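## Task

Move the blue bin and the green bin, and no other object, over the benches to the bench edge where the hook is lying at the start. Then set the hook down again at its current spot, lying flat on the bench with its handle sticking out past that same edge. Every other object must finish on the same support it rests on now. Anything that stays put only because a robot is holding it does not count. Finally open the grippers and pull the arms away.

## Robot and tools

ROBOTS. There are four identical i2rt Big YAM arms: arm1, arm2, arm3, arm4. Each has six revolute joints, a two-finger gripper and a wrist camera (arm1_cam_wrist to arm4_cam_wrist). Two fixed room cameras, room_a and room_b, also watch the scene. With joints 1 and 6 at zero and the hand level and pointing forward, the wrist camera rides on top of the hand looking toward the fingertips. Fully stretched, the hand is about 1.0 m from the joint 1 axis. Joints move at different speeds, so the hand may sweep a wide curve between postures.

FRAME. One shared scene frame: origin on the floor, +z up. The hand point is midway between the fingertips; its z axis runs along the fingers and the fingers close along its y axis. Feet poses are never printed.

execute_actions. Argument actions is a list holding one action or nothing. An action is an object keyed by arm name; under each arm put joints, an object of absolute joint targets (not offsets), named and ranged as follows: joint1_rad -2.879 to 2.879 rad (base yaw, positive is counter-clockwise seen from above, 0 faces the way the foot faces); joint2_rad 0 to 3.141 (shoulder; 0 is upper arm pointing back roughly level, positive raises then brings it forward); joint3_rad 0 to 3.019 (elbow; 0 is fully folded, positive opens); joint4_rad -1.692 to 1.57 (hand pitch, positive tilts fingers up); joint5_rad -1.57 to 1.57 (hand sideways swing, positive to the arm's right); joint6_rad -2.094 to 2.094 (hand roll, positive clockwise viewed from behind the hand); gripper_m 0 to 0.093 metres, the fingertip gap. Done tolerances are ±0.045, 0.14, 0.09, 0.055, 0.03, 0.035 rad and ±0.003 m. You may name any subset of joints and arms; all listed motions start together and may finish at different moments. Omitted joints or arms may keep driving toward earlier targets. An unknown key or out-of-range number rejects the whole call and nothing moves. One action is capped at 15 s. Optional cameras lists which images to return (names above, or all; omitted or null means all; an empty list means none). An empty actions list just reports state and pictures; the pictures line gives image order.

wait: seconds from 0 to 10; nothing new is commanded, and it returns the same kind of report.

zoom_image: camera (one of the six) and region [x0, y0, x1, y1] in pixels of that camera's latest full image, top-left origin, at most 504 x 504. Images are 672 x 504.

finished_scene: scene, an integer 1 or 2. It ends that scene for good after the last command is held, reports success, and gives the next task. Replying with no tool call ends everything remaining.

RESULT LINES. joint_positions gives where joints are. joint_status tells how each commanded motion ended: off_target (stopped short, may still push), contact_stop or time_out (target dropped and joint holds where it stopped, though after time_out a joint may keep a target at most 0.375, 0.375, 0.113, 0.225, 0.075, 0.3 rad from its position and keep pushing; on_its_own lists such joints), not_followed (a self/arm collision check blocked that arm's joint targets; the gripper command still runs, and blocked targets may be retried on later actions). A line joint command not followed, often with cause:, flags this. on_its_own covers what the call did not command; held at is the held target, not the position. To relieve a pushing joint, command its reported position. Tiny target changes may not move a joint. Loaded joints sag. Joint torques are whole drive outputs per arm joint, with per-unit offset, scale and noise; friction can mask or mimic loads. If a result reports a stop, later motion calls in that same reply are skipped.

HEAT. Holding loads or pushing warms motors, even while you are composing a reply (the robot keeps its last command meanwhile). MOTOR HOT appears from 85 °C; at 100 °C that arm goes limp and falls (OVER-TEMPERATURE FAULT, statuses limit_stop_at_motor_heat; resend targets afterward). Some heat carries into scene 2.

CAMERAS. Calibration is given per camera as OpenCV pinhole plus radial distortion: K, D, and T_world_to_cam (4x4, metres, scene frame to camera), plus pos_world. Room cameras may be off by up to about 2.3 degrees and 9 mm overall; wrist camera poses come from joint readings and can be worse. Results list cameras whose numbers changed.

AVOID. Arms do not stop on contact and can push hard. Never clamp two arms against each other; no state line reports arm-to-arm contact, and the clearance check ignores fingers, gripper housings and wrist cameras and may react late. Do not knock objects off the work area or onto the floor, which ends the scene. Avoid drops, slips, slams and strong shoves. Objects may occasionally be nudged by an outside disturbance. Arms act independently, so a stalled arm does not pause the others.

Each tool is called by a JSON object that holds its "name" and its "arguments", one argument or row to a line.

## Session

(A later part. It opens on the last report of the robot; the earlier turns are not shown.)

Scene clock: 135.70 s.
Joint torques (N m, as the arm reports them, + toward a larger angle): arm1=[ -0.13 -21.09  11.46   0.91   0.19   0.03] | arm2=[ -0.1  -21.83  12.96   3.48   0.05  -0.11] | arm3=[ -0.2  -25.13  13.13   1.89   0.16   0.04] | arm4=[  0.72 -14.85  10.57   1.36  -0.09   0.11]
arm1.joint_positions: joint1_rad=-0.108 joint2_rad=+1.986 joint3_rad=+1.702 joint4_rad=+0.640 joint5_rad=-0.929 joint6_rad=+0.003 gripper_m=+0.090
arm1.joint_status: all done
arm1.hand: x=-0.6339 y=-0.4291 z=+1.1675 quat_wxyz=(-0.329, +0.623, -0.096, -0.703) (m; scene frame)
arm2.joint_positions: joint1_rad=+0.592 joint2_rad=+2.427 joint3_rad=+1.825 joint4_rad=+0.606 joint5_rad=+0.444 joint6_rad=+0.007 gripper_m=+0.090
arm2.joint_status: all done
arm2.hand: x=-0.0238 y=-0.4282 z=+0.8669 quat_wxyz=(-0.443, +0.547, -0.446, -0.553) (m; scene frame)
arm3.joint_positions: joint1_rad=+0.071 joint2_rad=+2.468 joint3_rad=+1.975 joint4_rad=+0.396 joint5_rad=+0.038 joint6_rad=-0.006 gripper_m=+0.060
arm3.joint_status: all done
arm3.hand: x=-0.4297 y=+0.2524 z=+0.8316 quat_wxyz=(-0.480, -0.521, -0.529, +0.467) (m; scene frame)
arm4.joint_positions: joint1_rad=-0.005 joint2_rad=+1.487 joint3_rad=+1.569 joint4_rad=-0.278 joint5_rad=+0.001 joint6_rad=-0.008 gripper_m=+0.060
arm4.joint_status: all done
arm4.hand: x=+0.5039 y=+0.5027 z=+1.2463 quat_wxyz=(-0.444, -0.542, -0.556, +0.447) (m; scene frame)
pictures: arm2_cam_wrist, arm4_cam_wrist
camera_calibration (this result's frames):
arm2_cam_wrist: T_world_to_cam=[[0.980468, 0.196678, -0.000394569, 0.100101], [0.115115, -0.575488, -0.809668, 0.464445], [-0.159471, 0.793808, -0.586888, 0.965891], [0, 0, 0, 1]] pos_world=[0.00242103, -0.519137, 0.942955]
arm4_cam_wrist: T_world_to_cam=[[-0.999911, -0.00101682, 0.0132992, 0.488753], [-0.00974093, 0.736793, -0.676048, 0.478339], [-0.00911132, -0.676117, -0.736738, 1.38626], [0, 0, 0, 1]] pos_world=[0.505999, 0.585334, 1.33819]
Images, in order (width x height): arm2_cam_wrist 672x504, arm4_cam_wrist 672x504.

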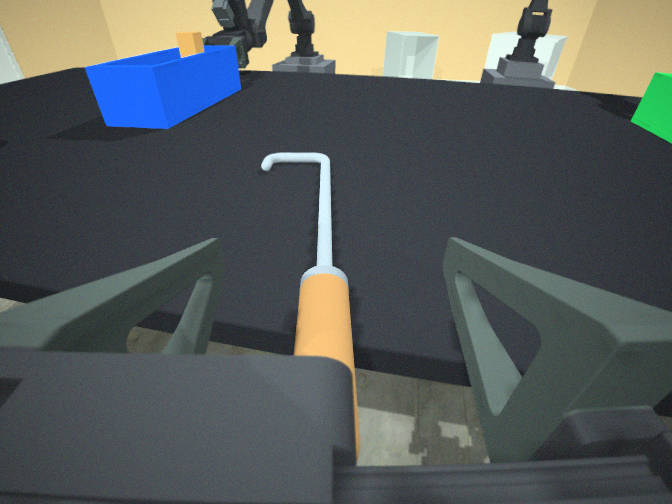

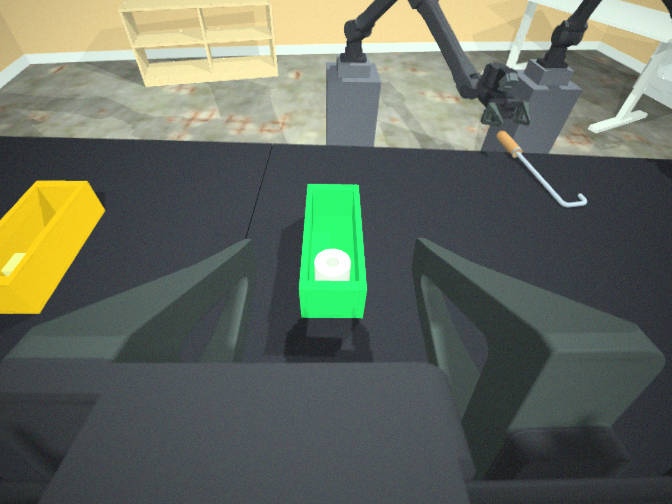

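{"name": "execute_actions", "arguments": {
  "actions": [
    {"arm3":{"joints":{"joint2_rad":2.1,"joint3_rad":1.75}},"arm2":{"joints":{"joint2_rad":2.52,"joint1_rad":0.602,"joint4_rad":0.73,"joint5_rad":0.432}}}
  ],
  "cameras": ["arm2_cam_wrist"]
}}

Scene clock: 141.63 s.
Joint torques (N m, as the arm reports them, + toward a larger angle): arm1=[  0.29 -21.59  11.44   1.04   0.17   0.05] | arm2=[  1.26 -21.71  12.39   3.65  -0.12  -0.13] | arm3=[ -0.64 -22.78   8.76   1.47   0.18   0.05] | arm4=[ -0.12 -14.39  10.41   1.54  -0.12   0.01]
arm1.joint_positions: joint1_rad=-0.108 joint2_rad=+1.986 joint3_rad=+1.702 joint4_rad=+0.640 joint5_rad=-0.929 joint6_rad=+0.003 gripper_m=+0.090
arm1.joint_status: not commanded
arm1.hand: x=-0.6339 y=-0.4291 z=+1.1675 quat_wxyz=(-0.329, +0.623, -0.096, -0.703) (m; scene frame)
arm2.joint_positions: joint1_rad=+0.593 joint2_rad=+2.537 joint3_rad=+1.826 joint4_rad=+0.702 joint5_rad=+0.435 joint6_rad=+0.007 gripper_m=+0.090
arm2.joint_status: all done
arm2.hand: x=-0.0221 y=-0.4332 z=+0.7938 quat_wxyz=(-0.439, +0.554, -0.445, -0.550) (m; scene frame)
arm3.joint_positions: joint1_rad=+0.071 joint2_rad=+2.106 joint3_rad=+1.747 joint4_rad=+0.405 joint5_rad=+0.038 joint6_rad=-0.006 gripper_m=+0.060
arm3.joint_status: all done
arm3.hand: x=-0.4362 y=+0.3159 z=+1.0220 quat_wxyz=(-0.518, -0.487, -0.492, +0.503) (m; scene frame)
arm4.joint_positions: joint1_rad=-0.005 joint2_rad=+1.487 joint3_rad=+1.569 joint4_rad=-0.278 joint5_rad=+0.001 joint6_rad=-0.008 gripper_m=+0.060
arm4.joint_status: not commanded
arm4.hand: x=+0.5039 y=+0.5027 z=+1.2463 quat_wxyz=(-0.444, -0.542, -0.556, +0.447) (m; scene frame)
pictures: arm2_cam_wrist
camera_calibration (this result's frames):
arm2_cam_wrist: T_world_to_cam=[[0.978529, 0.206046, 0.00509198, 0.0991215], [0.126811, -0.582389, -0.802958, 0.394112], [-0.162481, 0.786364, -0.596014, 0.931223], [0, 0, 0, 1]] pos_world=[0.00433537, -0.523177, 0.870973]
Images, in order (width x height): arm2_cam_wrist 672x504.

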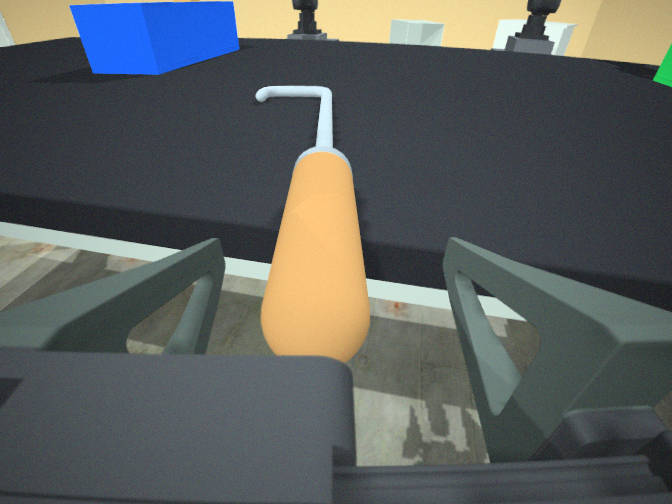

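{"name": "execute_actions", "arguments": {
  "actions": [
    {"arm3":{"joints":{"joint2_rad":1.9,"joint3_rad":1.7,"joint4_rad":0.1}},"arm2":{"joints":{"joint3_rad":1.89,"gripper_m":0.0}}}
  ],
  "cameras": ["arm2_cam_wrist"]
}}

Scene clock: 150.20 s.
Joint torques (N m, as the arm reports them, + toward a larger angle): arm1=[  0.05 -22.14  11.53   1.06   0.14  -0.02] | arm2=[  1.11 -21.41  13.8    3.57   0.01  -0.12] | arm3=[ -0.5  -19.69   9.82   1.13   0.16   0.05] | arm4=[  1.16 -14.81  10.58   1.63  -0.17   0.08]
arm1.joint_positions: joint1_rad=-0.108 joint2_rad=+1.986 joint3_rad=+1.702 joint4_rad=+0.640 joint5_rad=-0.929 joint6_rad=+0.003 gripper_m=+0.090
arm1.joint_status: not commanded
arm1.hand: x=-0.6339 y=-0.4291 z=+1.1675 quat_wxyz=(-0.329, +0.623, -0.096, -0.703) (m; scene frame)
arm2.joint_positions: joint1_rad=+0.594 joint2_rad=+2.537 joint3_rad=+1.832 joint4_rad=+0.702 joint5_rad=+0.432 joint6_rad=+0.007 gripper_m=+0.030
arm2.joint_status: gripper_m off_target (ended at +0.030, target +0.000); the others done
arm2.hand: x=-0.0242 y=-0.4325 z=+0.7970 quat_wxyz=(-0.438, +0.553, -0.443, -0.553) (m; scene frame)
arm3.joint_positions: joint1_rad=+0.071 joint2_rad=+1.900 joint3_rad=+1.686 joint4_rad=+0.103 joint5_rad=+0.038 joint6_rad=-0.006 gripper_m=+0.060
arm3.joint_status: all done
arm3.hand: x=-0.4400 y=+0.3661 z=+1.0820 quat_wxyz=(-0.476, -0.524, -0.533, +0.464) (m; scene frame)
arm4.joint_positions: joint1_rad=-0.005 joint2_rad=+1.487 joint3_rad=+1.569 joint4_rad=-0.278 joint5_rad=+0.001 joint6_rad=-0.008 gripper_m=+0.060
arm4.joint_status: not commanded
arm4.hand: x=+0.5039 y=+0.5027 z=+1.2463 quat_wxyz=(-0.444, -0.542, -0.556, +0.447) (m; scene frame)
pictures: arm2_cam_wrist
camera_calibration (this result's frames):
arm2_cam_wrist: T_world_to_cam=[[0.97767, 0.210131, 0.00243298, 0.10486], [0.126231, -0.577979, -0.80623, 0.401837], [-0.168007, 0.788534, -0.591598, 0.929506], [0, 0, 0, 1]] pos_world=[0.0029212, -0.522728, 0.873611]
Images, in order (width x height): arm2_cam_wrist 672x504.

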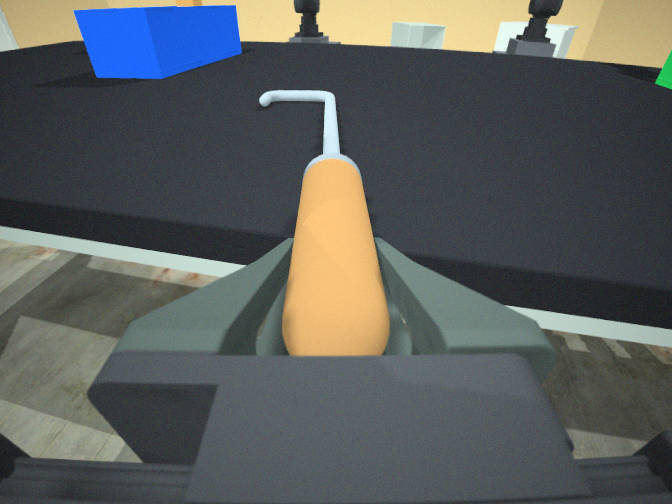

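{"name": "execute_actions", "arguments": {
  "actions": [
    {"arm3":{"joints":{"joint1_rad":0.3,"joint2_rad":1.5,"joint3_rad":1.6,"joint4_rad":-0.22}},"arm2":{"joints":{"joint2_rad":2.38,"joint4_rad":0.60,"joint6_rad":-1.57}}}
  ],
  "cameras": ["arm2_cam_wrist"]
}}

Scene clock: 160.63 s.
Joint torques (N m, as the arm reports them, + toward a larger angle): arm1=[  0.2  -22.36  11.47   1.13   0.15   0.01] | arm2=[  0.16 -23.36  14.48   2.52   0.21  -0.08] | arm3=[ -0.14 -15.81  10.7    1.38   0.17   0.04] | arm4=[  0.28 -14.26  10.55   1.61  -0.12   0.15]
arm1.joint_positions: joint1_rad=-0.108 joint2_rad=+1.986 joint3_rad=+1.702 joint4_rad=+0.640 joint5_rad=-0.929 joint6_rad=+0.003 gripper_m=+0.090
arm1.joint_status: not commanded
arm1.hand: x=-0.6339 y=-0.4291 z=+1.1675 quat_wxyz=(-0.329, +0.623, -0.096, -0.703) (m; scene frame)
arm2.joint_positions: joint1_rad=+0.603 joint2_rad=+2.420 joint3_rad=+1.832 joint4_rad=+0.596 joint5_rad=+0.427 joint6_rad=-1.554 gripper_m=+0.030
arm2.joint_status: all done
arm2.hand: x=-0.0358 y=-0.4327 z=+0.8749 quat_wxyz=(-0.704, +0.700, +0.077, -0.092) (m; scene frame)
arm3.joint_positions: joint1_rad=+0.293 joint2_rad=+1.518 joint3_rad=+1.579 joint4_rad=-0.220 joint5_rad=+0.039 joint6_rad=-0.006 gripper_m=+0.060
arm3.joint_status: all done
arm3.hand: x=-0.2984 y=+0.5220 z=+1.2233 quat_wxyz=(-0.511, -0.470, -0.599, +0.399) (m; scene frame)
arm4.joint_positions: joint1_rad=-0.005 joint2_rad=+1.487 joint3_rad=+1.569 joint4_rad=-0.278 joint5_rad=+0.001 joint6_rad=-0.008 gripper_m=+0.060
arm4.joint_status: not commanded
arm4.hand: x=+0.5039 y=+0.5027 z=+1.2463 quat_wxyz=(-0.444, -0.542, -0.556, +0.447) (m; scene frame)
pictures: arm2_cam_wrist
camera_calibration (this result's frames):
arm2_cam_wrist: T_world_to_cam=[[0.0167365, -0.0172739, 0.999711, -0.889321], [0.924461, -0.380639, -0.0220537, -0.106155], [0.380909, 0.924563, 0.00959853, 0.526321], [0, 0, 0, 1]] pos_world=[-0.0874606, -0.542386, 0.881671]
Images, in order (width x height): arm2_cam_wrist 672x504.

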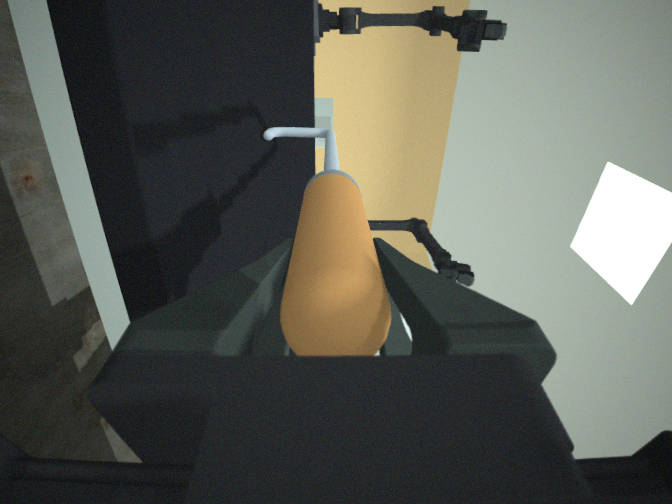

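{"name": "execute_actions", "arguments": {
  "actions": [
    {"arm2":{"joints":{"joint1_rad":-0.115,"joint2_rad":2.2}}}
  ],
  "cameras": ["arm2_cam_wrist","arm4_cam_wrist"]
}}

Scene clock: 169.67 s.
Joint torques (N m, as the arm reports them, + toward a larger angle): arm1=[ -0.46 -22.    11.48   0.83   0.19   0.06] | arm2=[  0.05 -23.02  15.01   3.22  -0.16  -0.1 ] | arm3=[  0.2  -15.65  10.67   1.36   0.16   0.03] | arm4=[ -0.06 -13.82  10.75   1.63  -0.07   0.02]
arm1.joint_positions: joint1_rad=-0.108 joint2_rad=+1.986 joint3_rad=+1.702 joint4_rad=+0.640 joint5_rad=-0.929 joint6_rad=+0.003 gripper_m=+0.090
arm1.joint_status: not commanded
arm1.hand: x=-0.6339 y=-0.4291 z=+1.1675 quat_wxyz=(-0.329, +0.623, -0.096, -0.703) (m; scene frame)
arm2.joint_positions: joint1_rad=-0.121 joint2_rad=+2.243 joint3_rad=+1.837 joint4_rad=+0.579 joint5_rad=+0.435 joint6_rad=-1.555 gripper_m=+0.030
arm2.joint_status: all done
arm2.hand: x=+0.5882 y=-0.3014 z=+1.0286 quat_wxyz=(-0.744, +0.622, -0.188, +0.155) (m; scene frame)
arm3.joint_positions: joint1_rad=+0.293 joint2_rad=+1.518 joint3_rad=+1.579 joint4_rad=-0.220 joint5_rad=+0.039 joint6_rad=-0.006 gripper_m=+0.060
arm3.joint_status: not commanded
arm3.hand: x=-0.2984 y=+0.5220 z=+1.2233 quat_wxyz=(-0.511, -0.470, -0.599, +0.399) (m; scene frame)
arm4.joint_positions: joint1_rad=-0.005 joint2_rad=+1.487 joint3_rad=+1.569 joint4_rad=-0.278 joint5_rad=+0.001 joint6_rad=-0.008 gripper_m=+0.060
arm4.joint_status: not commanded
arm4.hand: x=+0.5039 y=+0.5027 z=+1.2463 quat_wxyz=(-0.444, -0.542, -0.556, +0.447) (m; scene frame)
pictures: arm2_cam_wrist, arm4_cam_wrist
camera_calibration (this result's frames):
arm2_cam_wrist: T_world_to_cam=[[-0.00965209, -0.186369, 0.982432, -1.06881], [0.433735, -0.886024, -0.163819, -0.347418], [0.900989, 0.424534, 0.0893865, -0.372975], [0, 0, 0, 1]] pos_world=[0.476417, -0.348673, 1.02646]
arm4_cam_wrist: T_world_to_cam=[[-0.999911, -0.00101682, 0.0132992, 0.488753], [-0.00974093, 0.736793, -0.676048, 0.478339], [-0.00911132, -0.676117, -0.736738, 1.38626], [0, 0, 0, 1]] pos_world=[0.505999, 0.585334, 1.33819]
Images, in order (width x height): arm2_cam_wrist 672x504, arm4_cam_wrist 672x504.

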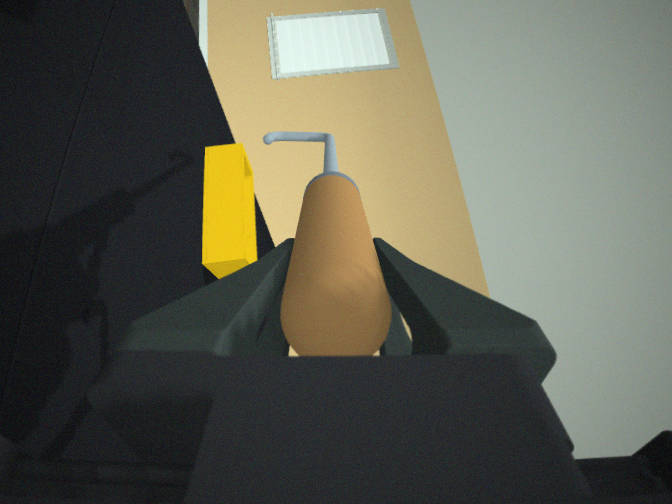

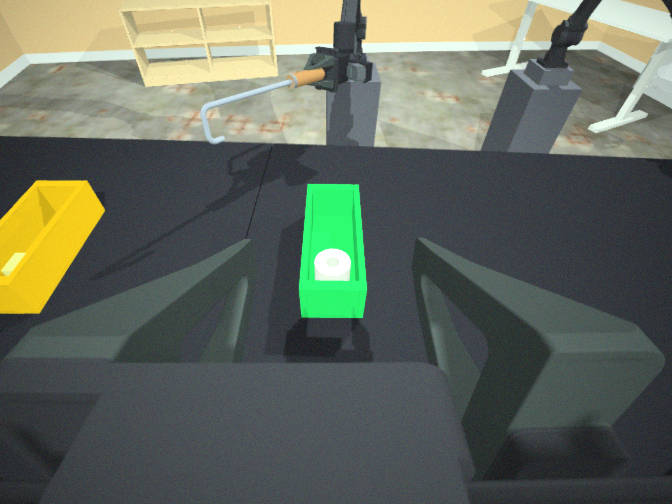

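{"name": "execute_actions", "arguments": {
  "actions": [
    {"arm2":{"joints":{"joint5_rad":-0.12}}}
  ],
  "cameras": ["arm2_cam_wrist","arm4_cam_wrist"]
}}

Scene clock: 174.70 s.
Joint torques (N m, as the arm reports them, + toward a larger angle): arm1=[ -0.46 -21.59  11.37   1.09   0.2    0.02] | arm2=[  0.99 -22.53  14.9    3.32   0.04  -0.1 ] | arm3=[  0.01 -15.5   10.81   1.33   0.16   0.04] | arm4=[  0.06 -14.1   10.2    1.51  -0.15   0.13]
arm1.joint_positions: joint1_rad=-0.108 joint2_rad=+1.986 joint3_rad=+1.702 joint4_rad=+0.640 joint5_rad=-0.929 joint6_rad=+0.003 gripper_m=+0.090
arm1.joint_status: not commanded
arm1.hand: x=-0.6339 y=-0.4291 z=+1.1675 quat_wxyz=(-0.329, +0.623, -0.096, -0.703) (m; scene frame)
arm2.joint_positions: joint1_rad=-0.116 joint2_rad=+2.243 joint3_rad=+1.837 joint4_rad=+0.579 joint5_rad=-0.120 joint6_rad=-1.555 gripper_m=+0.030
arm2.joint_status: all done
arm2.hand: x=+0.4914 y=-0.2813 z=+1.0312 quat_wxyz=(-0.765, +0.644, +0.024, -0.024) (m; scene frame)
arm3.joint_positions: joint1_rad=+0.293 joint2_rad=+1.518 joint3_rad=+1.579 joint4_rad=-0.220 joint5_rad=+0.039 joint6_rad=-0.006 gripper_m=+0.060
arm3.joint_status: not commanded
arm3.hand: x=-0.2984 y=+0.5220 z=+1.2233 quat_wxyz=(-0.511, -0.470, -0.599, +0.399) (m; scene frame)
arm4.joint_positions: joint1_rad=-0.005 joint2_rad=+1.487 joint3_rad=+1.569 joint4_rad=-0.278 joint5_rad=+0.001 joint6_rad=-0.008 gripper_m=+0.060
arm4.joint_status: not commanded
arm4.hand: x=+0.5039 y=+0.5027 z=+1.2463 quat_wxyz=(-0.444, -0.542, -0.556, +0.447) (m; scene frame)
pictures: arm2_cam_wrist, arm4_cam_wrist
camera_calibration (this result's frames):
arm2_cam_wrist: T_world_to_cam=[[-0.000591143, -0.184046, 0.982917, -1.07281], [0.846233, -0.523802, -0.0975703, -0.456317], [0.532812, 0.83172, 0.156056, -0.0677973], [0, 0, 0, 1]] pos_world=[0.421639, -0.380078, 1.02054]
arm4_cam_wrist: T_world_to_cam=[[-0.999911, -0.00101682, 0.0132992, 0.488753], [-0.00974093, 0.736793, -0.676048, 0.478339], [-0.00911132, -0.676117, -0.736738, 1.38626], [0, 0, 0, 1]] pos_world=[0.505999, 0.585334, 1.33819]
Images, in order (width x height): arm2_cam_wrist 672x504, arm4_cam_wrist 672x504.

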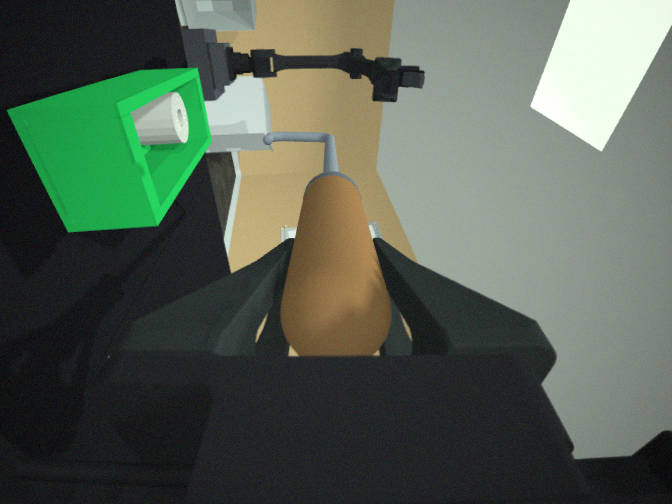

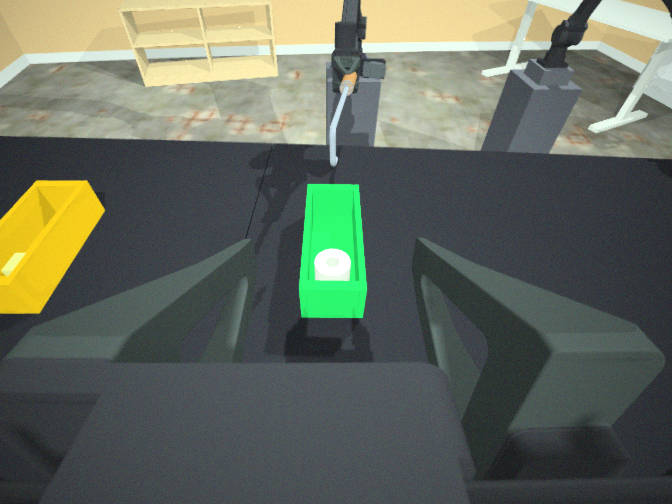

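{"name": "execute_actions", "arguments": {
  "actions": [
    {"arm2":{"joints":{"joint2_rad":2.285,"joint3_rad":1.79}}}
  ],
  "cameras": ["arm2_cam_wrist","arm4_cam_wrist"]
}}

Scene clock: 179.87 s.
Joint torques (N m, as the arm reports them, + toward a larger angle): arm1=[  0.39 -22.28  11.43   1.04   0.18   0.03] | arm2=[  0.73 -23.52  13.07   2.91   0.01   0.  ] | arm3=[ -0.09 -15.69  10.8    1.32   0.16   0.05] | arm4=[ -0.48 -14.24  10.42   1.57  -0.09   0.08]
arm1.joint_positions: joint1_rad=-0.108 joint2_rad=+1.986 joint3_rad=+1.702 joint4_rad=+0.640 joint5_rad=-0.929 joint6_rad=+0.003 gripper_m=+0.090
arm1.joint_status: not commanded
arm1.hand: x=-0.6339 y=-0.4291 z=+1.1675 quat_wxyz=(-0.329, +0.623, -0.096, -0.703) (m; scene frame)
arm2.joint_positions: joint1_rad=-0.116 joint2_rad=+2.341 joint3_rad=+1.749 joint4_rad=+0.589 joint5_rad=-0.119 joint6_rad=-1.566 gripper_m=+0.030
arm2.joint_status: all done
arm2.hand: x=+0.4910 y=-0.2881 z=+0.8968 quat_wxyz=(-0.706, +0.708, +0.022, -0.026) (m; scene frame)
arm3.joint_positions: joint1_rad=+0.293 joint2_rad=+1.518 joint3_rad=+1.579 joint4_rad=-0.220 joint5_rad=+0.039 joint6_rad=-0.006 gripper_m=+0.060
arm3.joint_status: not commanded
arm3.hand: x=-0.2984 y=+0.5220 z=+1.2233 quat_wxyz=(-0.511, -0.470, -0.599, +0.399) (m; scene frame)
arm4.joint_positions: joint1_rad=-0.005 joint2_rad=+1.487 joint3_rad=+1.569 joint4_rad=-0.278 joint5_rad=+0.001 joint6_rad=-0.008 gripper_m=+0.060
arm4.joint_status: not commanded
arm4.hand: x=+0.5039 y=+0.5027 z=+1.2463 quat_wxyz=(-0.444, -0.542, -0.556, +0.447) (m; scene frame)
pictures: arm2_cam_wrist, arm4_cam_wrist
camera_calibration (this result's frames):
arm2_cam_wrist: T_world_to_cam=[[-0.00173917, -0.0109381, 0.999939, -0.90683], [0.845637, -0.533741, -0.00436766, -0.558898], [0.533756, 0.845577, 0.0101779, 0.0933739], [0, 0, 0, 1]] pos_world=[0.421209, -0.387181, 0.903383]
arm4_cam_wrist: T_world_to_cam=[[-0.999911, -0.00101682, 0.0132992, 0.488753], [-0.00974093, 0.736793, -0.676048, 0.478339], [-0.00911132, -0.676117, -0.736738, 1.38626], [0, 0, 0, 1]] pos_world=[0.505999, 0.585334, 1.33819]
Images, in order (width x height): arm2_cam_wrist 672x504, arm4_cam_wrist 672x504.

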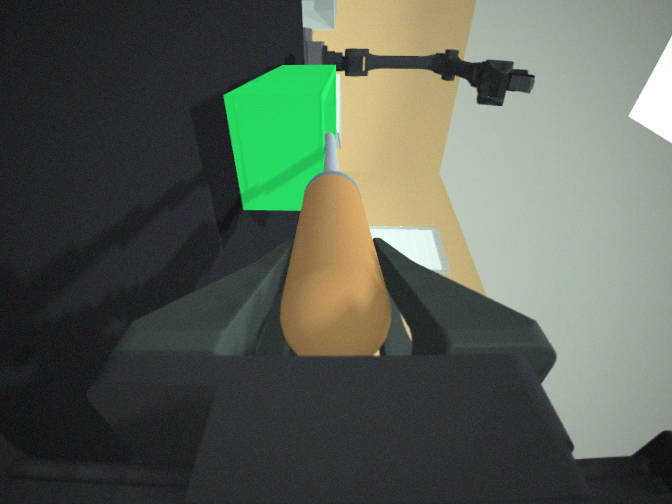

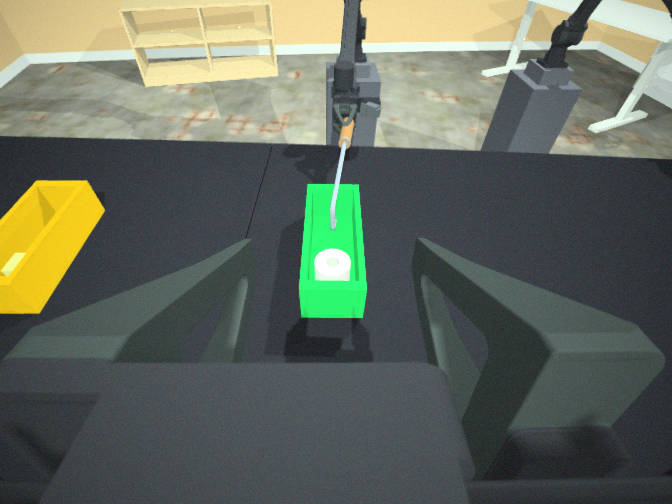

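Inserted. Pull with the known sequence.

{"name": "execute_actions", "arguments": {
  "actions": [
    {"arm2":{"joints":{"joint2_rad":2.045,"joint3_rad":1.52,"joint4_rad":0.53}}}
  ],
  "cameras": ["arm2_cam_wrist"]
}}

{"name": "execute_actions", "arguments": {
  "actions": [
    {"arm2":{"joints":{"joint2_rad":1.78,"joint3_rad":1.215,"joint4_rad":0.48}}}
  ],
  "cameras": ["arm2_cam_wrist"]
}}

{"name": "execute_actions", "arguments": {
  "actions": [
    {"arm2":{"joints":{"joint2_rad":1.50,"joint3_rad":0.895,"joint4_rad":0.46}}}
  ],
  "cameras": ["arm2_cam_wrist","arm4_cam_wrist"]
}}

Scene clock: 184.40 s.
Joint torques (N m, as the arm reports them, + toward a larger angle): arm1=[ -0.45 -21.74  11.39   1.     0.2    0.02] | arm2=[  0.69 -20.79  12.09   2.84  -0.05   0.  ] | arm3=[ -0.22 -15.55  10.74   1.42   0.16   0.03] | arm4=[  0.01 -14.21  10.54   1.42  -0.17   0.08]
arm1.joint_positions: joint1_rad=-0.108 joint2_rad=+1.986 joint3_rad=+1.702 joint4_rad=+0.640 joint5_rad=-0.929 joint6_rad=+0.003 gripper_m=+0.090
arm1.joint_status: not commanded
arm1.hand: x=-0.6339 y=-0.4291 z=+1.1675 quat_wxyz=(-0.329, +0.623, -0.096, -0.703) (m; scene frame)
arm2.joint_positions: joint1_rad=-0.116 joint2_rad=+2.097 joint3_rad=+1.491 joint4_rad=+0.520 joint5_rad=-0.119 joint6_rad=-1.566 gripper_m=+0.030
arm2.joint_status: all done
arm2.hand: x=+0.4876 y=-0.3554 z=+0.9410 quat_wxyz=(-0.676, +0.736, +0.019, -0.028) (m; scene frame)
arm3.joint_positions: joint1_rad=+0.293 joint2_rad=+1.518 joint3_rad=+1.579 joint4_rad=-0.220 joint5_rad=+0.039 joint6_rad=-0.006 gripper_m=+0.060
arm3.joint_status: not commanded
arm3.hand: x=-0.2984 y=+0.5220 z=+1.2233 quat_wxyz=(-0.511, -0.470, -0.599, +0.399) (m; scene frame)
arm4.joint_positions: joint1_rad=-0.005 joint2_rad=+1.487 joint3_rad=+1.569 joint4_rad=-0.278 joint5_rad=+0.001 joint6_rad=-0.008 gripper_m=+0.060
arm4.joint_status: not commanded
arm4.hand: x=+0.5039 y=+0.5027 z=+1.2463 quat_wxyz=(-0.444, -0.542, -0.556, +0.447) (m; scene frame)
pictures: arm2_cam_wrist
camera_calibration (this result's frames):
arm2_cam_wrist: T_world_to_cam=[[0.00261488, 0.0720471, 0.997398, -0.922031], [0.845508, -0.532729, 0.0362651, -0.629515], [0.533956, 0.843213, -0.0623094, 0.218963], [0, 0, 0, 1]] pos_world=[0.417754, -0.453564, 0.956105]
Images, in order (width x height): arm2_cam_wrist 672x504.

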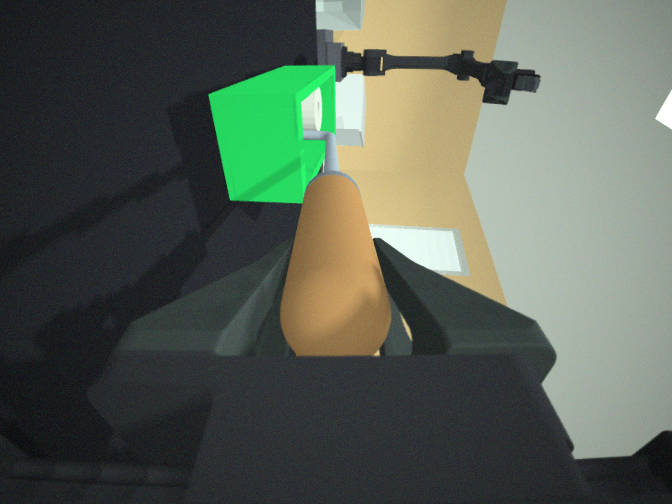

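Scene clock: 185.53 s.
Joint torques (N m, as the arm reports them, + toward a larger angle): arm1=[  0.03 -22.07  11.63   1.06   0.2    0.05] | arm2=[  0.74 -15.92  12.     2.97  -0.06  -0.01] | arm3=[  0.03 -15.78  10.74   1.34   0.17   0.02] | arm4=[  0.53 -13.74  10.5    1.56  -0.12   0.09]
arm1.joint_positions: joint1_rad=-0.108 joint2_rad=+1.986 joint3_rad=+1.702 joint4_rad=+0.640 joint5_rad=-0.929 joint6_rad=+0.003 gripper_m=+0.090
arm1.joint_status: not commanded
arm1.hand: x=-0.6339 y=-0.4291 z=+1.1675 quat_wxyz=(-0.329, +0.623, -0.096, -0.703) (m; scene frame)
arm2.joint_positions: joint1_rad=-0.116 joint2_rad=+1.818 joint3_rad=+1.186 joint4_rad=+0.467 joint5_rad=-0.119 joint6_rad=-1.566 gripper_m=+0.030
arm2.joint_status: all done
arm2.hand: x=+0.4824 y=-0.4537 z=+0.9706 quat_wxyz=(-0.646, +0.762, +0.016, -0.030) (m; scene frame)
arm3.joint_positions: joint1_rad=+0.293 joint2_rad=+1.518 joint3_rad=+1.579 joint4_rad=-0.220 joint5_rad=+0.039 joint6_rad=-0.006 gripper_m=+0.060
arm3.joint_status: not commanded
arm3.hand: x=-0.2984 y=+0.5220 z=+1.2233 quat_wxyz=(-0.511, -0.470, -0.599, +0.399) (m; scene frame)
arm4.joint_positions: joint1_rad=-0.005 joint2_rad=+1.487 joint3_rad=+1.569 joint4_rad=-0.278 joint5_rad=+0.001 joint6_rad=-0.008 gripper_m=+0.060
arm4.joint_status: not commanded
arm4.hand: x=+0.5039 y=+0.5027 z=+1.2463 quat_wxyz=(-0.444, -0.542, -0.556, +0.447) (m; scene frame)
pictures: arm2_cam_wrist
camera_calibration (this result's frames):
arm2_cam_wrist: T_world_to_cam=[[0.00674939, 0.150769, 0.988546, -0.902052], [0.845745, -0.528318, 0.0748026, -0.714118], [0.533545, 0.835553, -0.131078, 0.369936], [0, 0, 0, 1]] pos_world=[0.412673, -0.550381, 0.993628]
Images, in order (width x height): arm2_cam_wrist 672x504.

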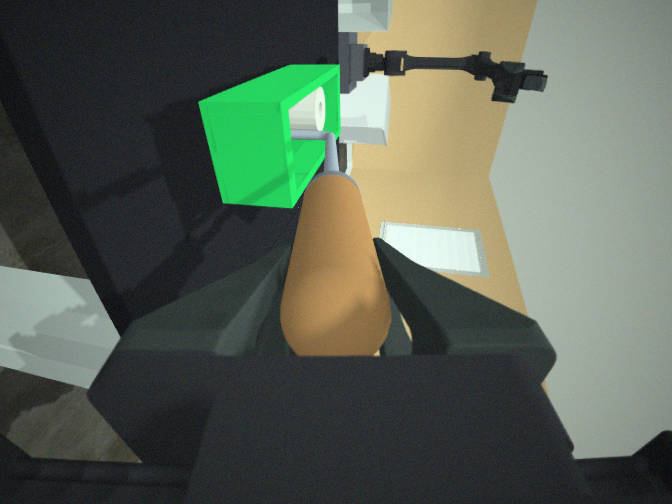

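Scene clock: 186.57 s.
Joint torques (N m, as the arm reports them, + toward a larger angle): arm1=[ -0.39 -22.13  11.52   0.88   0.17   0.  ] | arm2=[  0.53 -11.53  11.81   2.96  -0.08   0.  ] | arm3=[  0.23 -15.53  10.75   1.32   0.15   0.02] | arm4=[ -0.68 -14.84  10.74   1.66  -0.17   0.04]
arm1.joint_positions: joint1_rad=-0.108 joint2_rad=+1.986 joint3_rad=+1.702 joint4_rad=+0.640 joint5_rad=-0.929 joint6_rad=+0.003 gripper_m=+0.090
arm1.joint_status: not commanded
arm1.hand: x=-0.6339 y=-0.4291 z=+1.1675 quat_wxyz=(-0.329, +0.623, -0.096, -0.703) (m; scene frame)
arm2.joint_positions: joint1_rad=-0.116 joint2_rad=+1.532 joint3_rad=+0.866 joint4_rad=+0.446 joint5_rad=-0.119 joint6_rad=-1.566 gripper_m=+0.030
arm2.joint_status: all done
arm2.hand: x=+0.4763 y=-0.5695 z=+0.9774 quat_wxyz=(-0.625, +0.780, +0.015, -0.032) (m; scene frame)
arm3.joint_positions: joint1_rad=+0.293 joint2_rad=+1.518 joint3_rad=+1.579 joint4_rad=-0.220 joint5_rad=+0.039 joint6_rad=-0.006 gripper_m=+0.060
arm3.joint_status: not commanded
arm3.hand: x=-0.2984 y=+0.5220 z=+1.2233 quat_wxyz=(-0.511, -0.470, -0.599, +0.399) (m; scene frame)
arm4.joint_positions: joint1_rad=-0.005 joint2_rad=+1.487 joint3_rad=+1.569 joint4_rad=-0.278 joint5_rad=+0.001 joint6_rad=-0.008 gripper_m=+0.060
arm4.joint_status: not commanded
arm4.hand: x=+0.5039 y=+0.5027 z=+1.2463 quat_wxyz=(-0.444, -0.542, -0.556, +0.447) (m; scene frame)
pictures: arm2_cam_wrist, arm4_cam_wrist
camera_calibration (this result's frames):
arm2_cam_wrist: T_world_to_cam=[[0.00960322, 0.205116, 0.978691, -0.852124], [0.846004, -0.523444, 0.101403, -0.793981], [0.533089, 0.827003, -0.178556, 0.512532], [0, 0, 0, 1]] pos_world=[0.406669, -0.664686, 1.00599]
arm4_cam_wrist: T_world_to_cam=[[-0.999911, -0.00101682, 0.0132992, 0.488753], [-0.00974093, 0.736793, -0.676048, 0.478339], [-0.00911132, -0.676117, -0.736738, 1.38626], [0, 0, 0, 1]] pos_world=[0.505999, 0.585334, 1.33819]
Images, in order (width x height): arm2_cam_wrist 672x504, arm4_cam_wrist 672x504.

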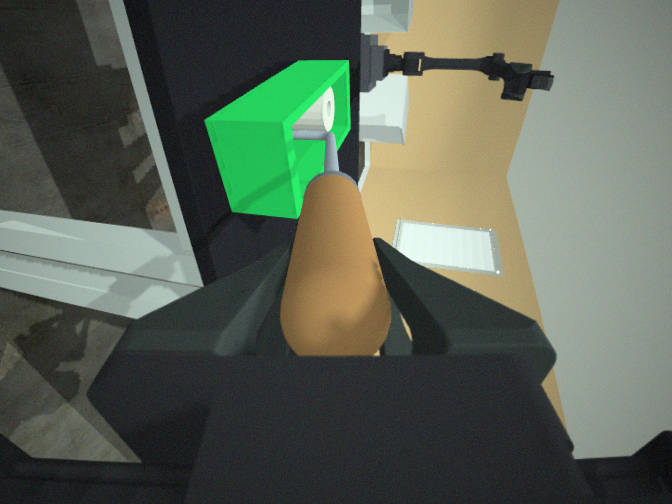

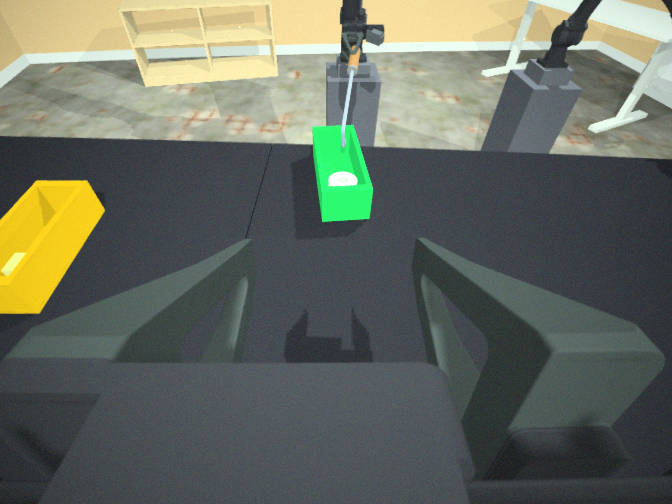

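{"name": "execute_actions", "arguments": {
  "actions": [
    {"arm2":{"joints":{"joint2_rad":1.36,"joint3_rad":0.735,"joint5_rad":-0.09}}}
  ],
  "cameras": ["arm2_cam_wrist","arm4_cam_wrist"]
}}

Scene clock: 192.97 s.
Joint torques (N m, as the arm reports them, + toward a larger angle): arm1=[ -0.61 -21.64  11.49   1.1    0.2   -0.02] | arm2=[ 0.55 -9.51 12.56  2.98  0.03  0.  ] | arm3=[ -0.03 -15.47  10.63   1.36   0.18   0.03] | arm4=[  0.41 -14.37  10.51   1.52  -0.1    0.07]
arm1.joint_positions: joint1_rad=-0.108 joint2_rad=+1.986 joint3_rad=+1.702 joint4_rad=+0.640 joint5_rad=-0.929 joint6_rad=+0.003 gripper_m=+0.090
arm1.joint_status: not commanded
arm1.hand: x=-0.6339 y=-0.4291 z=+1.1675 quat_wxyz=(-0.329, +0.623, -0.096, -0.703) (m; scene frame)
arm2.joint_positions: joint1_rad=-0.116 joint2_rad=+1.398 joint3_rad=+0.697 joint4_rad=+0.446 joint5_rad=-0.091 joint6_rad=-1.566 gripper_m=+0.030
arm2.joint_status: all done
arm2.hand: x=+0.4779 y=-0.6312 z=+0.9625 quat_wxyz=(-0.611, +0.791, +0.005, -0.022) (m; scene frame)
arm3.joint_positions: joint1_rad=+0.293 joint2_rad=+1.518 joint3_rad=+1.579 joint4_rad=-0.220 joint5_rad=+0.039 joint6_rad=-0.006 gripper_m=+0.060
arm3.joint_status: not commanded
arm3.hand: x=-0.2984 y=+0.5220 z=+1.2233 quat_wxyz=(-0.511, -0.470, -0.599, +0.399) (m; scene frame)
arm4.joint_positions: joint1_rad=-0.005 joint2_rad=+1.487 joint3_rad=+1.569 joint4_rad=-0.278 joint5_rad=+0.001 joint6_rad=-0.008 gripper_m=+0.060
arm4.joint_status: not commanded
arm4.hand: x=+0.5039 y=+0.5027 z=+1.2463 quat_wxyz=(-0.444, -0.542, -0.556, +0.447) (m; scene frame)
pictures: arm2_cam_wrist, arm4_cam_wrist
camera_calibration (this result's frames):
arm2_cam_wrist: T_world_to_cam=[[0.0109987, 0.238973, 0.970964, -0.796736], [0.83105, -0.542192, 0.12403, -0.85252], [0.556088, 0.805556, -0.204562, 0.560589], [0, 0, 0, 1]] pos_world=[0.405513, -0.723416, 0.994016]
arm4_cam_wrist: T_world_to_cam=[[-0.999911, -0.00101682, 0.0132992, 0.488753], [-0.00974093, 0.736793, -0.676048, 0.478339], [-0.00911132, -0.676117, -0.736738, 1.38626], [0, 0, 0, 1]] pos_world=[0.505999, 0.585334, 1.33819]
Images, in order (width x height): arm2_cam_wrist 672x504, arm4_cam_wrist 672x504.

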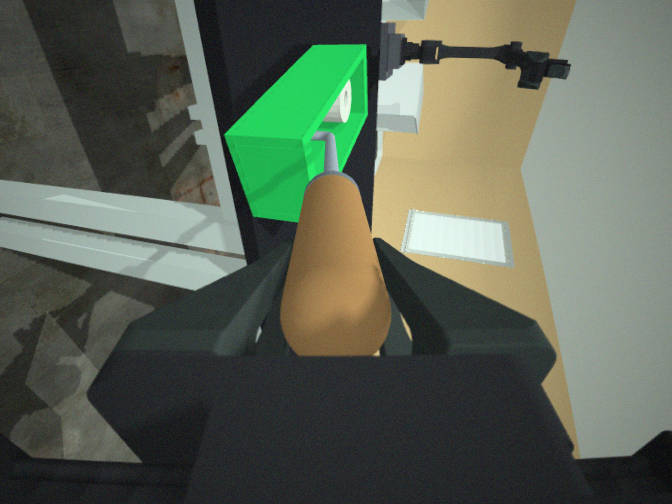

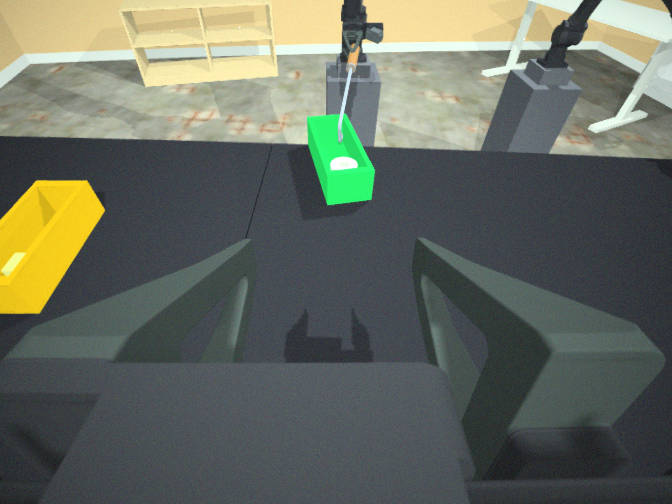

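{"name": "execute_actions", "arguments": {
  "actions": [
    {"arm2":{"joints":{"joint3_rad":0.95,"joint4_rad":0.63}}}
  ],
  "cameras": ["arm2_cam_wrist"]
}}

{"name": "execute_actions", "arguments": {
  "actions": [
    {"arm2":{"joints":{"joint1_rad":0.594,"joint2_rad":2.24,"joint3_rad":1.90,"joint4_rad":0.63,"joint5_rad":0.435}}}
  ],
  "cameras": ["arm2_cam_wrist","arm3_cam_wrist"]
}}

Scene clock: 199.43 s.
Joint torques (N m, as the arm reports them, + toward a larger angle): arm1=[  0.27 -21.55  11.53   1.03   0.14   0.06] | arm2=[ 0.33 -9.85 15.26  4.61  0.08  0.  ] | arm3=[  0.08 -15.45  10.65   1.38   0.17   0.04] | arm4=[  0.43 -13.73  10.38   1.49  -0.14   0.14]
arm1.joint_positions: joint1_rad=-0.108 joint2_rad=+1.986 joint3_rad=+1.702 joint4_rad=+0.640 joint5_rad=-0.929 joint6_rad=+0.003 gripper_m=+0.090
arm1.joint_status: not commanded
arm1.hand: x=-0.6339 y=-0.4291 z=+1.1675 quat_wxyz=(-0.329, +0.623, -0.096, -0.703) (m; scene frame)
arm2.joint_positions: joint1_rad=-0.116 joint2_rad=+1.387 joint3_rad=+0.889 joint4_rad=+0.579 joint5_rad=-0.091 joint6_rad=-1.566 gripper_m=+0.030
arm2.joint_status: all done
arm2.hand: x=+0.4803 y=-0.5843 z=+1.1081 quat_wxyz=(-0.735, +0.678, +0.014, -0.013) (m; scene frame)
arm3.joint_positions: joint1_rad=+0.293 joint2_rad=+1.518 joint3_rad=+1.579 joint4_rad=-0.220 joint5_rad=+0.039 joint6_rad=-0.006 gripper_m=+0.060
arm3.joint_status: not commanded
arm3.hand: x=-0.2984 y=+0.5220 z=+1.2233 quat_wxyz=(-0.511, -0.470, -0.599, +0.399) (m; scene frame)
arm4.joint_positions: joint1_rad=-0.005 joint2_rad=+1.487 joint3_rad=+1.569 joint4_rad=-0.278 joint5_rad=+0.001 joint6_rad=-0.008 gripper_m=+0.060
arm4.joint_status: not commanded
arm4.hand: x=+0.5039 y=+0.5027 z=+1.2463 quat_wxyz=(-0.444, -0.542, -0.556, +0.447) (m; scene frame)
pictures: arm2_cam_wrist
camera_calibration (this result's frames):
arm2_cam_wrist: T_world_to_cam=[[-0.00649948, -0.0941636, 0.995536, -1.16278], [0.830342, -0.555261, -0.0470988, -0.664898], [0.557217, 0.826328, 0.0817969, 0.245521], [0, 0, 0, 1]] pos_world=[0.407726, -0.681564, 1.10619]
Images, in order (width x height): arm2_cam_wrist 672x504.

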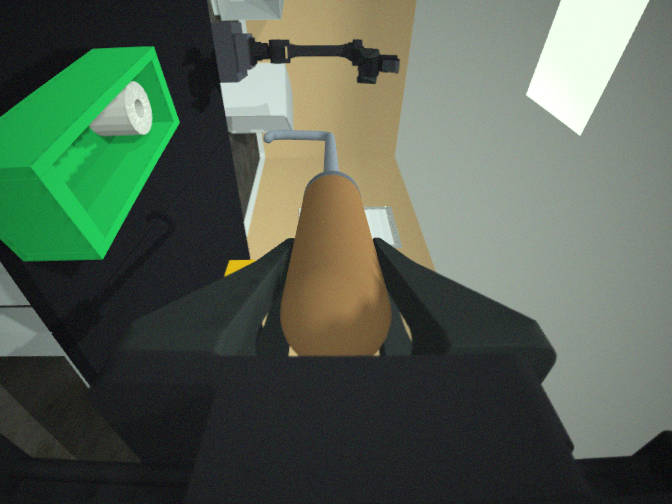

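Scene clock: 202.40 s.
Joint torques (N m, as the arm reports them, + toward a larger angle): arm1=[  0.01 -21.9   11.64   0.9    0.17   0.03] | arm2=[  0.61 -25.19  18.02   4.66  -0.08   0.01] | arm3=[ -0.02 -15.38  10.7    1.36   0.16   0.04] | arm4=[ -0.36 -13.82  10.59   1.48  -0.13   0.1 ]
arm1.joint_positions: joint1_rad=-0.108 joint2_rad=+1.986 joint3_rad=+1.702 joint4_rad=+0.640 joint5_rad=-0.929 joint6_rad=+0.003 gripper_m=+0.090
arm1.joint_status: not commanded
arm1.hand: x=-0.6339 y=-0.4291 z=+1.1675 quat_wxyz=(-0.329, +0.623, -0.096, -0.703) (m; scene frame)
arm2.joint_positions: joint1_rad=+0.593 joint2_rad=+2.311 joint3_rad=+1.805 joint4_rad=+0.579 joint5_rad=+0.437 joint6_rad=-1.566 gripper_m=+0.030
arm2.joint_status: joint3_rad time_out (moved +0.916 of +1.011); the others done
arm2.on_its_own: joint3_rad reads +1.805 and still pushes toward +1.900 since a time_out
arm2.hand: x=-0.0218 y=-0.4338 z=+0.9517 quat_wxyz=(-0.724, +0.680, +0.062, -0.093) (m; scene frame)
arm3.joint_positions: joint1_rad=+0.293 joint2_rad=+1.518 joint3_rad=+1.579 joint4_rad=-0.220 joint5_rad=+0.039 joint6_rad=-0.006 gripper_m=+0.060
arm3.joint_status: not commanded
arm3.hand: x=-0.2984 y=+0.5220 z=+1.2233 quat_wxyz=(-0.511, -0.470, -0.599, +0.399) (m; scene frame)
arm4.joint_positions: joint1_rad=-0.005 joint2_rad=+1.487 joint3_rad=+1.569 joint4_rad=-0.278 joint5_rad=+0.001 joint6_rad=-0.008 gripper_m=+0.060
arm4.joint_status: not commanded
arm4.hand: x=+0.5039 y=+0.5027 z=+1.2463 quat_wxyz=(-0.444, -0.542, -0.556, +0.447) (m; scene frame)
pictures: arm2_cam_wrist, arm3_cam_wrist
camera_calibration (this result's frames):
arm2_cam_wrist: T_world_to_cam=[[0.0450478, -0.0716275, 0.996414, -0.986122], [0.915386, -0.396464, -0.0698845, -0.0793424], [0.400048, 0.915252, 0.047707, 0.481344], [0, 0, 0, 1]] pos_world=[-0.0755091, -0.542641, 0.954077]
arm3_cam_wrist: T_world_to_cam=[[-0.969506, -0.244922, -0.00838915, -0.15322], [-0.166628, 0.683913, -0.71028, 0.46872], [0.179701, -0.687223, -0.703869, 1.40083], [0, 0, 0, 1]] pos_world=[-0.322177, 0.604594, 1.31764]
Images, in order (width x height): arm2_cam_wrist 672x504, arm3_cam_wrist 672x504.

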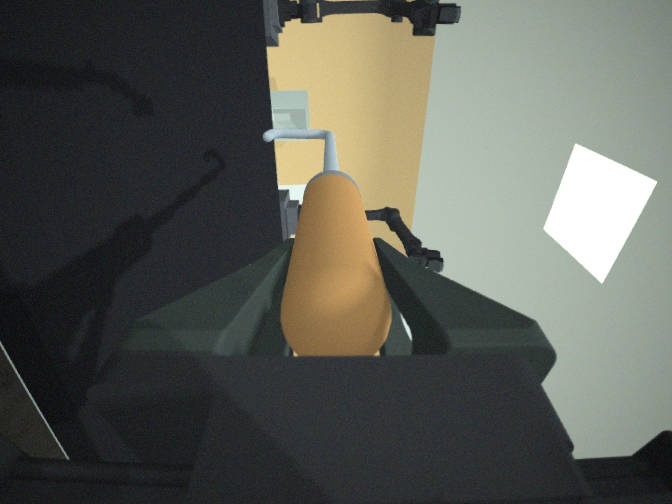

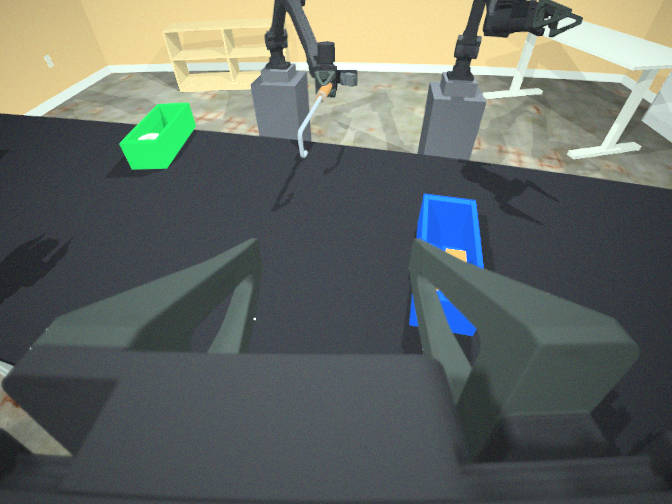

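{"name": "execute_actions", "arguments": {
  "actions": [
    {"arm2":{"joints":{"joint2_rad":2.35,"joint4_rad":0.65,"joint6_rad":0.0}}}
  ],
  "cameras": []
}}

{"name": "execute_actions", "arguments": {
  "actions": [
    {"arm2":{"joints":{"joint2_rad":2.52,"joint4_rad":0.73}}}
  ],
  "cameras": ["arm2_cam_wrist"]
}}

Scene clock: 208.80 s.
Joint torques (N m, as the arm reports them, + toward a larger angle): arm1=[ -0.45 -21.42  11.63   1.05   0.22   0.03] | arm2=[  0.48 -23.68  16.43   4.53  -0.05   0.06] | arm3=[  0.17 -15.41  10.77   1.33   0.16   0.03] | arm4=[ -0.1  -14.66  10.52   1.56  -0.12   0.09]
arm1.joint_positions: joint1_rad=-0.108 joint2_rad=+1.986 joint3_rad=+1.702 joint4_rad=+0.640 joint5_rad=-0.929 joint6_rad=+0.003 gripper_m=+0.090
arm1.joint_status: not commanded
arm1.hand: x=-0.6339 y=-0.4291 z=+1.1675 quat_wxyz=(-0.329, +0.623, -0.096, -0.703) (m; scene frame)
arm2.joint_positions: joint1_rad=+0.592 joint2_rad=+2.405 joint3_rad=+1.819 joint4_rad=+0.601 joint5_rad=+0.436 joint6_rad=-0.014 gripper_m=+0.030
arm2.joint_status: all done
arm2.hand: x=-0.0246 y=-0.4292 z=+0.8826 quat_wxyz=(-0.447, +0.550, -0.437, -0.554) (m; scene frame)
arm3.joint_positions: joint1_rad=+0.293 joint2_rad=+1.518 joint3_rad=+1.579 joint4_rad=-0.220 joint5_rad=+0.039 joint6_rad=-0.006 gripper_m=+0.060
arm3.joint_status: not commanded
arm3.hand: x=-0.2984 y=+0.5220 z=+1.2233 quat_wxyz=(-0.511, -0.470, -0.599, +0.399) (m; scene frame)
arm4.joint_positions: joint1_rad=-0.005 joint2_rad=+1.487 joint3_rad=+1.569 joint4_rad=-0.278 joint5_rad=+0.001 joint6_rad=-0.008 gripper_m=+0.060
arm4.joint_status: not commanded
arm4.hand: x=+0.5039 y=+0.5027 z=+1.2463 quat_wxyz=(-0.444, -0.542, -0.556, +0.447) (m; scene frame)
pictures: none
No camera images: the call's "cameras" was empty. Leave "cameras" out to get every camera's image.

Scene clock: 209.73 s.
Joint torques (N m, as the arm reports them, + toward a larger angle): arm1=[ -0.2  -21.54  11.45   1.08   0.18   0.03] | arm2=[  0.58 -21.98  13.88   3.19   0.1    0.  ] | arm3=[ -0.12 -15.46  10.8    1.37   0.18   0.04] | arm4=[ -0.47 -14.7   10.42   1.48  -0.1    0.09]
arm1.joint_positions: joint1_rad=-0.108 joint2_rad=+1.986 joint3_rad=+1.702 joint4_rad=+0.640 joint5_rad=-0.929 joint6_rad=+0.003 gripper_m=+0.090
arm1.joint_status: not commanded
arm1.hand: x=-0.6339 y=-0.4291 z=+1.1675 quat_wxyz=(-0.329, +0.623, -0.096, -0.703) (m; scene frame)
arm2.joint_positions: joint1_rad=+0.592 joint2_rad=+2.542 joint3_rad=+1.842 joint4_rad=+0.711 joint5_rad=+0.433 joint6_rad=-0.007 gripper_m=+0.030
arm2.joint_status: all done
arm2.hand: x=-0.0243 y=-0.4303 z=+0.8002 quat_wxyz=(-0.444, +0.550, -0.439, -0.554) (m; scene frame)
arm3.joint_positions: joint1_rad=+0.293 joint2_rad=+1.518 joint3_rad=+1.579 joint4_rad=-0.220 joint5_rad=+0.039 joint6_rad=-0.006 gripper_m=+0.060
arm3.joint_status: not commanded
arm3.hand: x=-0.2984 y=+0.5220 z=+1.2233 quat_wxyz=(-0.511, -0.470, -0.599, +0.399) (m; scene frame)
arm4.joint_positions: joint1_rad=-0.005 joint2_rad=+1.487 joint3_rad=+1.569 joint4_rad=-0.278 joint5_rad=+0.001 joint6_rad=-0.008 gripper_m=+0.060
arm4.joint_status: not commanded
arm4.hand: x=+0.5039 y=+0.5027 z=+1.2463 quat_wxyz=(-0.444, -0.542, -0.556, +0.447) (m; scene frame)
pictures: arm2_cam_wrist
camera_calibration (this result's frames):
arm2_cam_wrist: T_world_to_cam=[[0.978205, 0.207378, 0.0104508, 0.096917], [0.128841, -0.566735, -0.813764, 0.41665], [-0.162834, 0.797374, -0.581102, 0.925151], [0, 0, 0, 1]] pos_world=[0.00215964, -0.52166, 0.875649]
Images, in order (width x height): arm2_cam_wrist 672x504.

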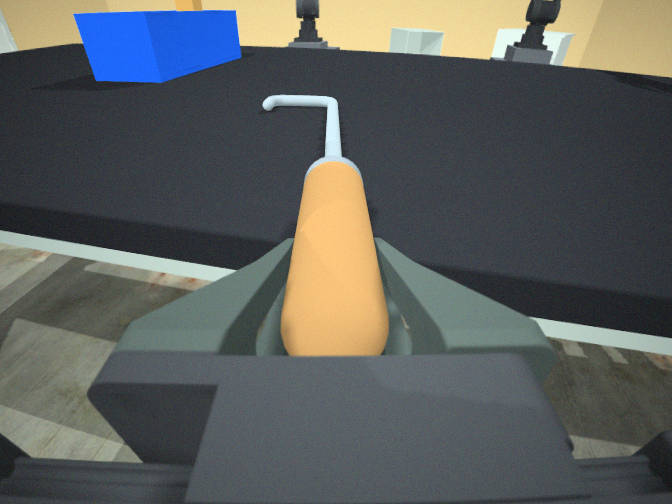

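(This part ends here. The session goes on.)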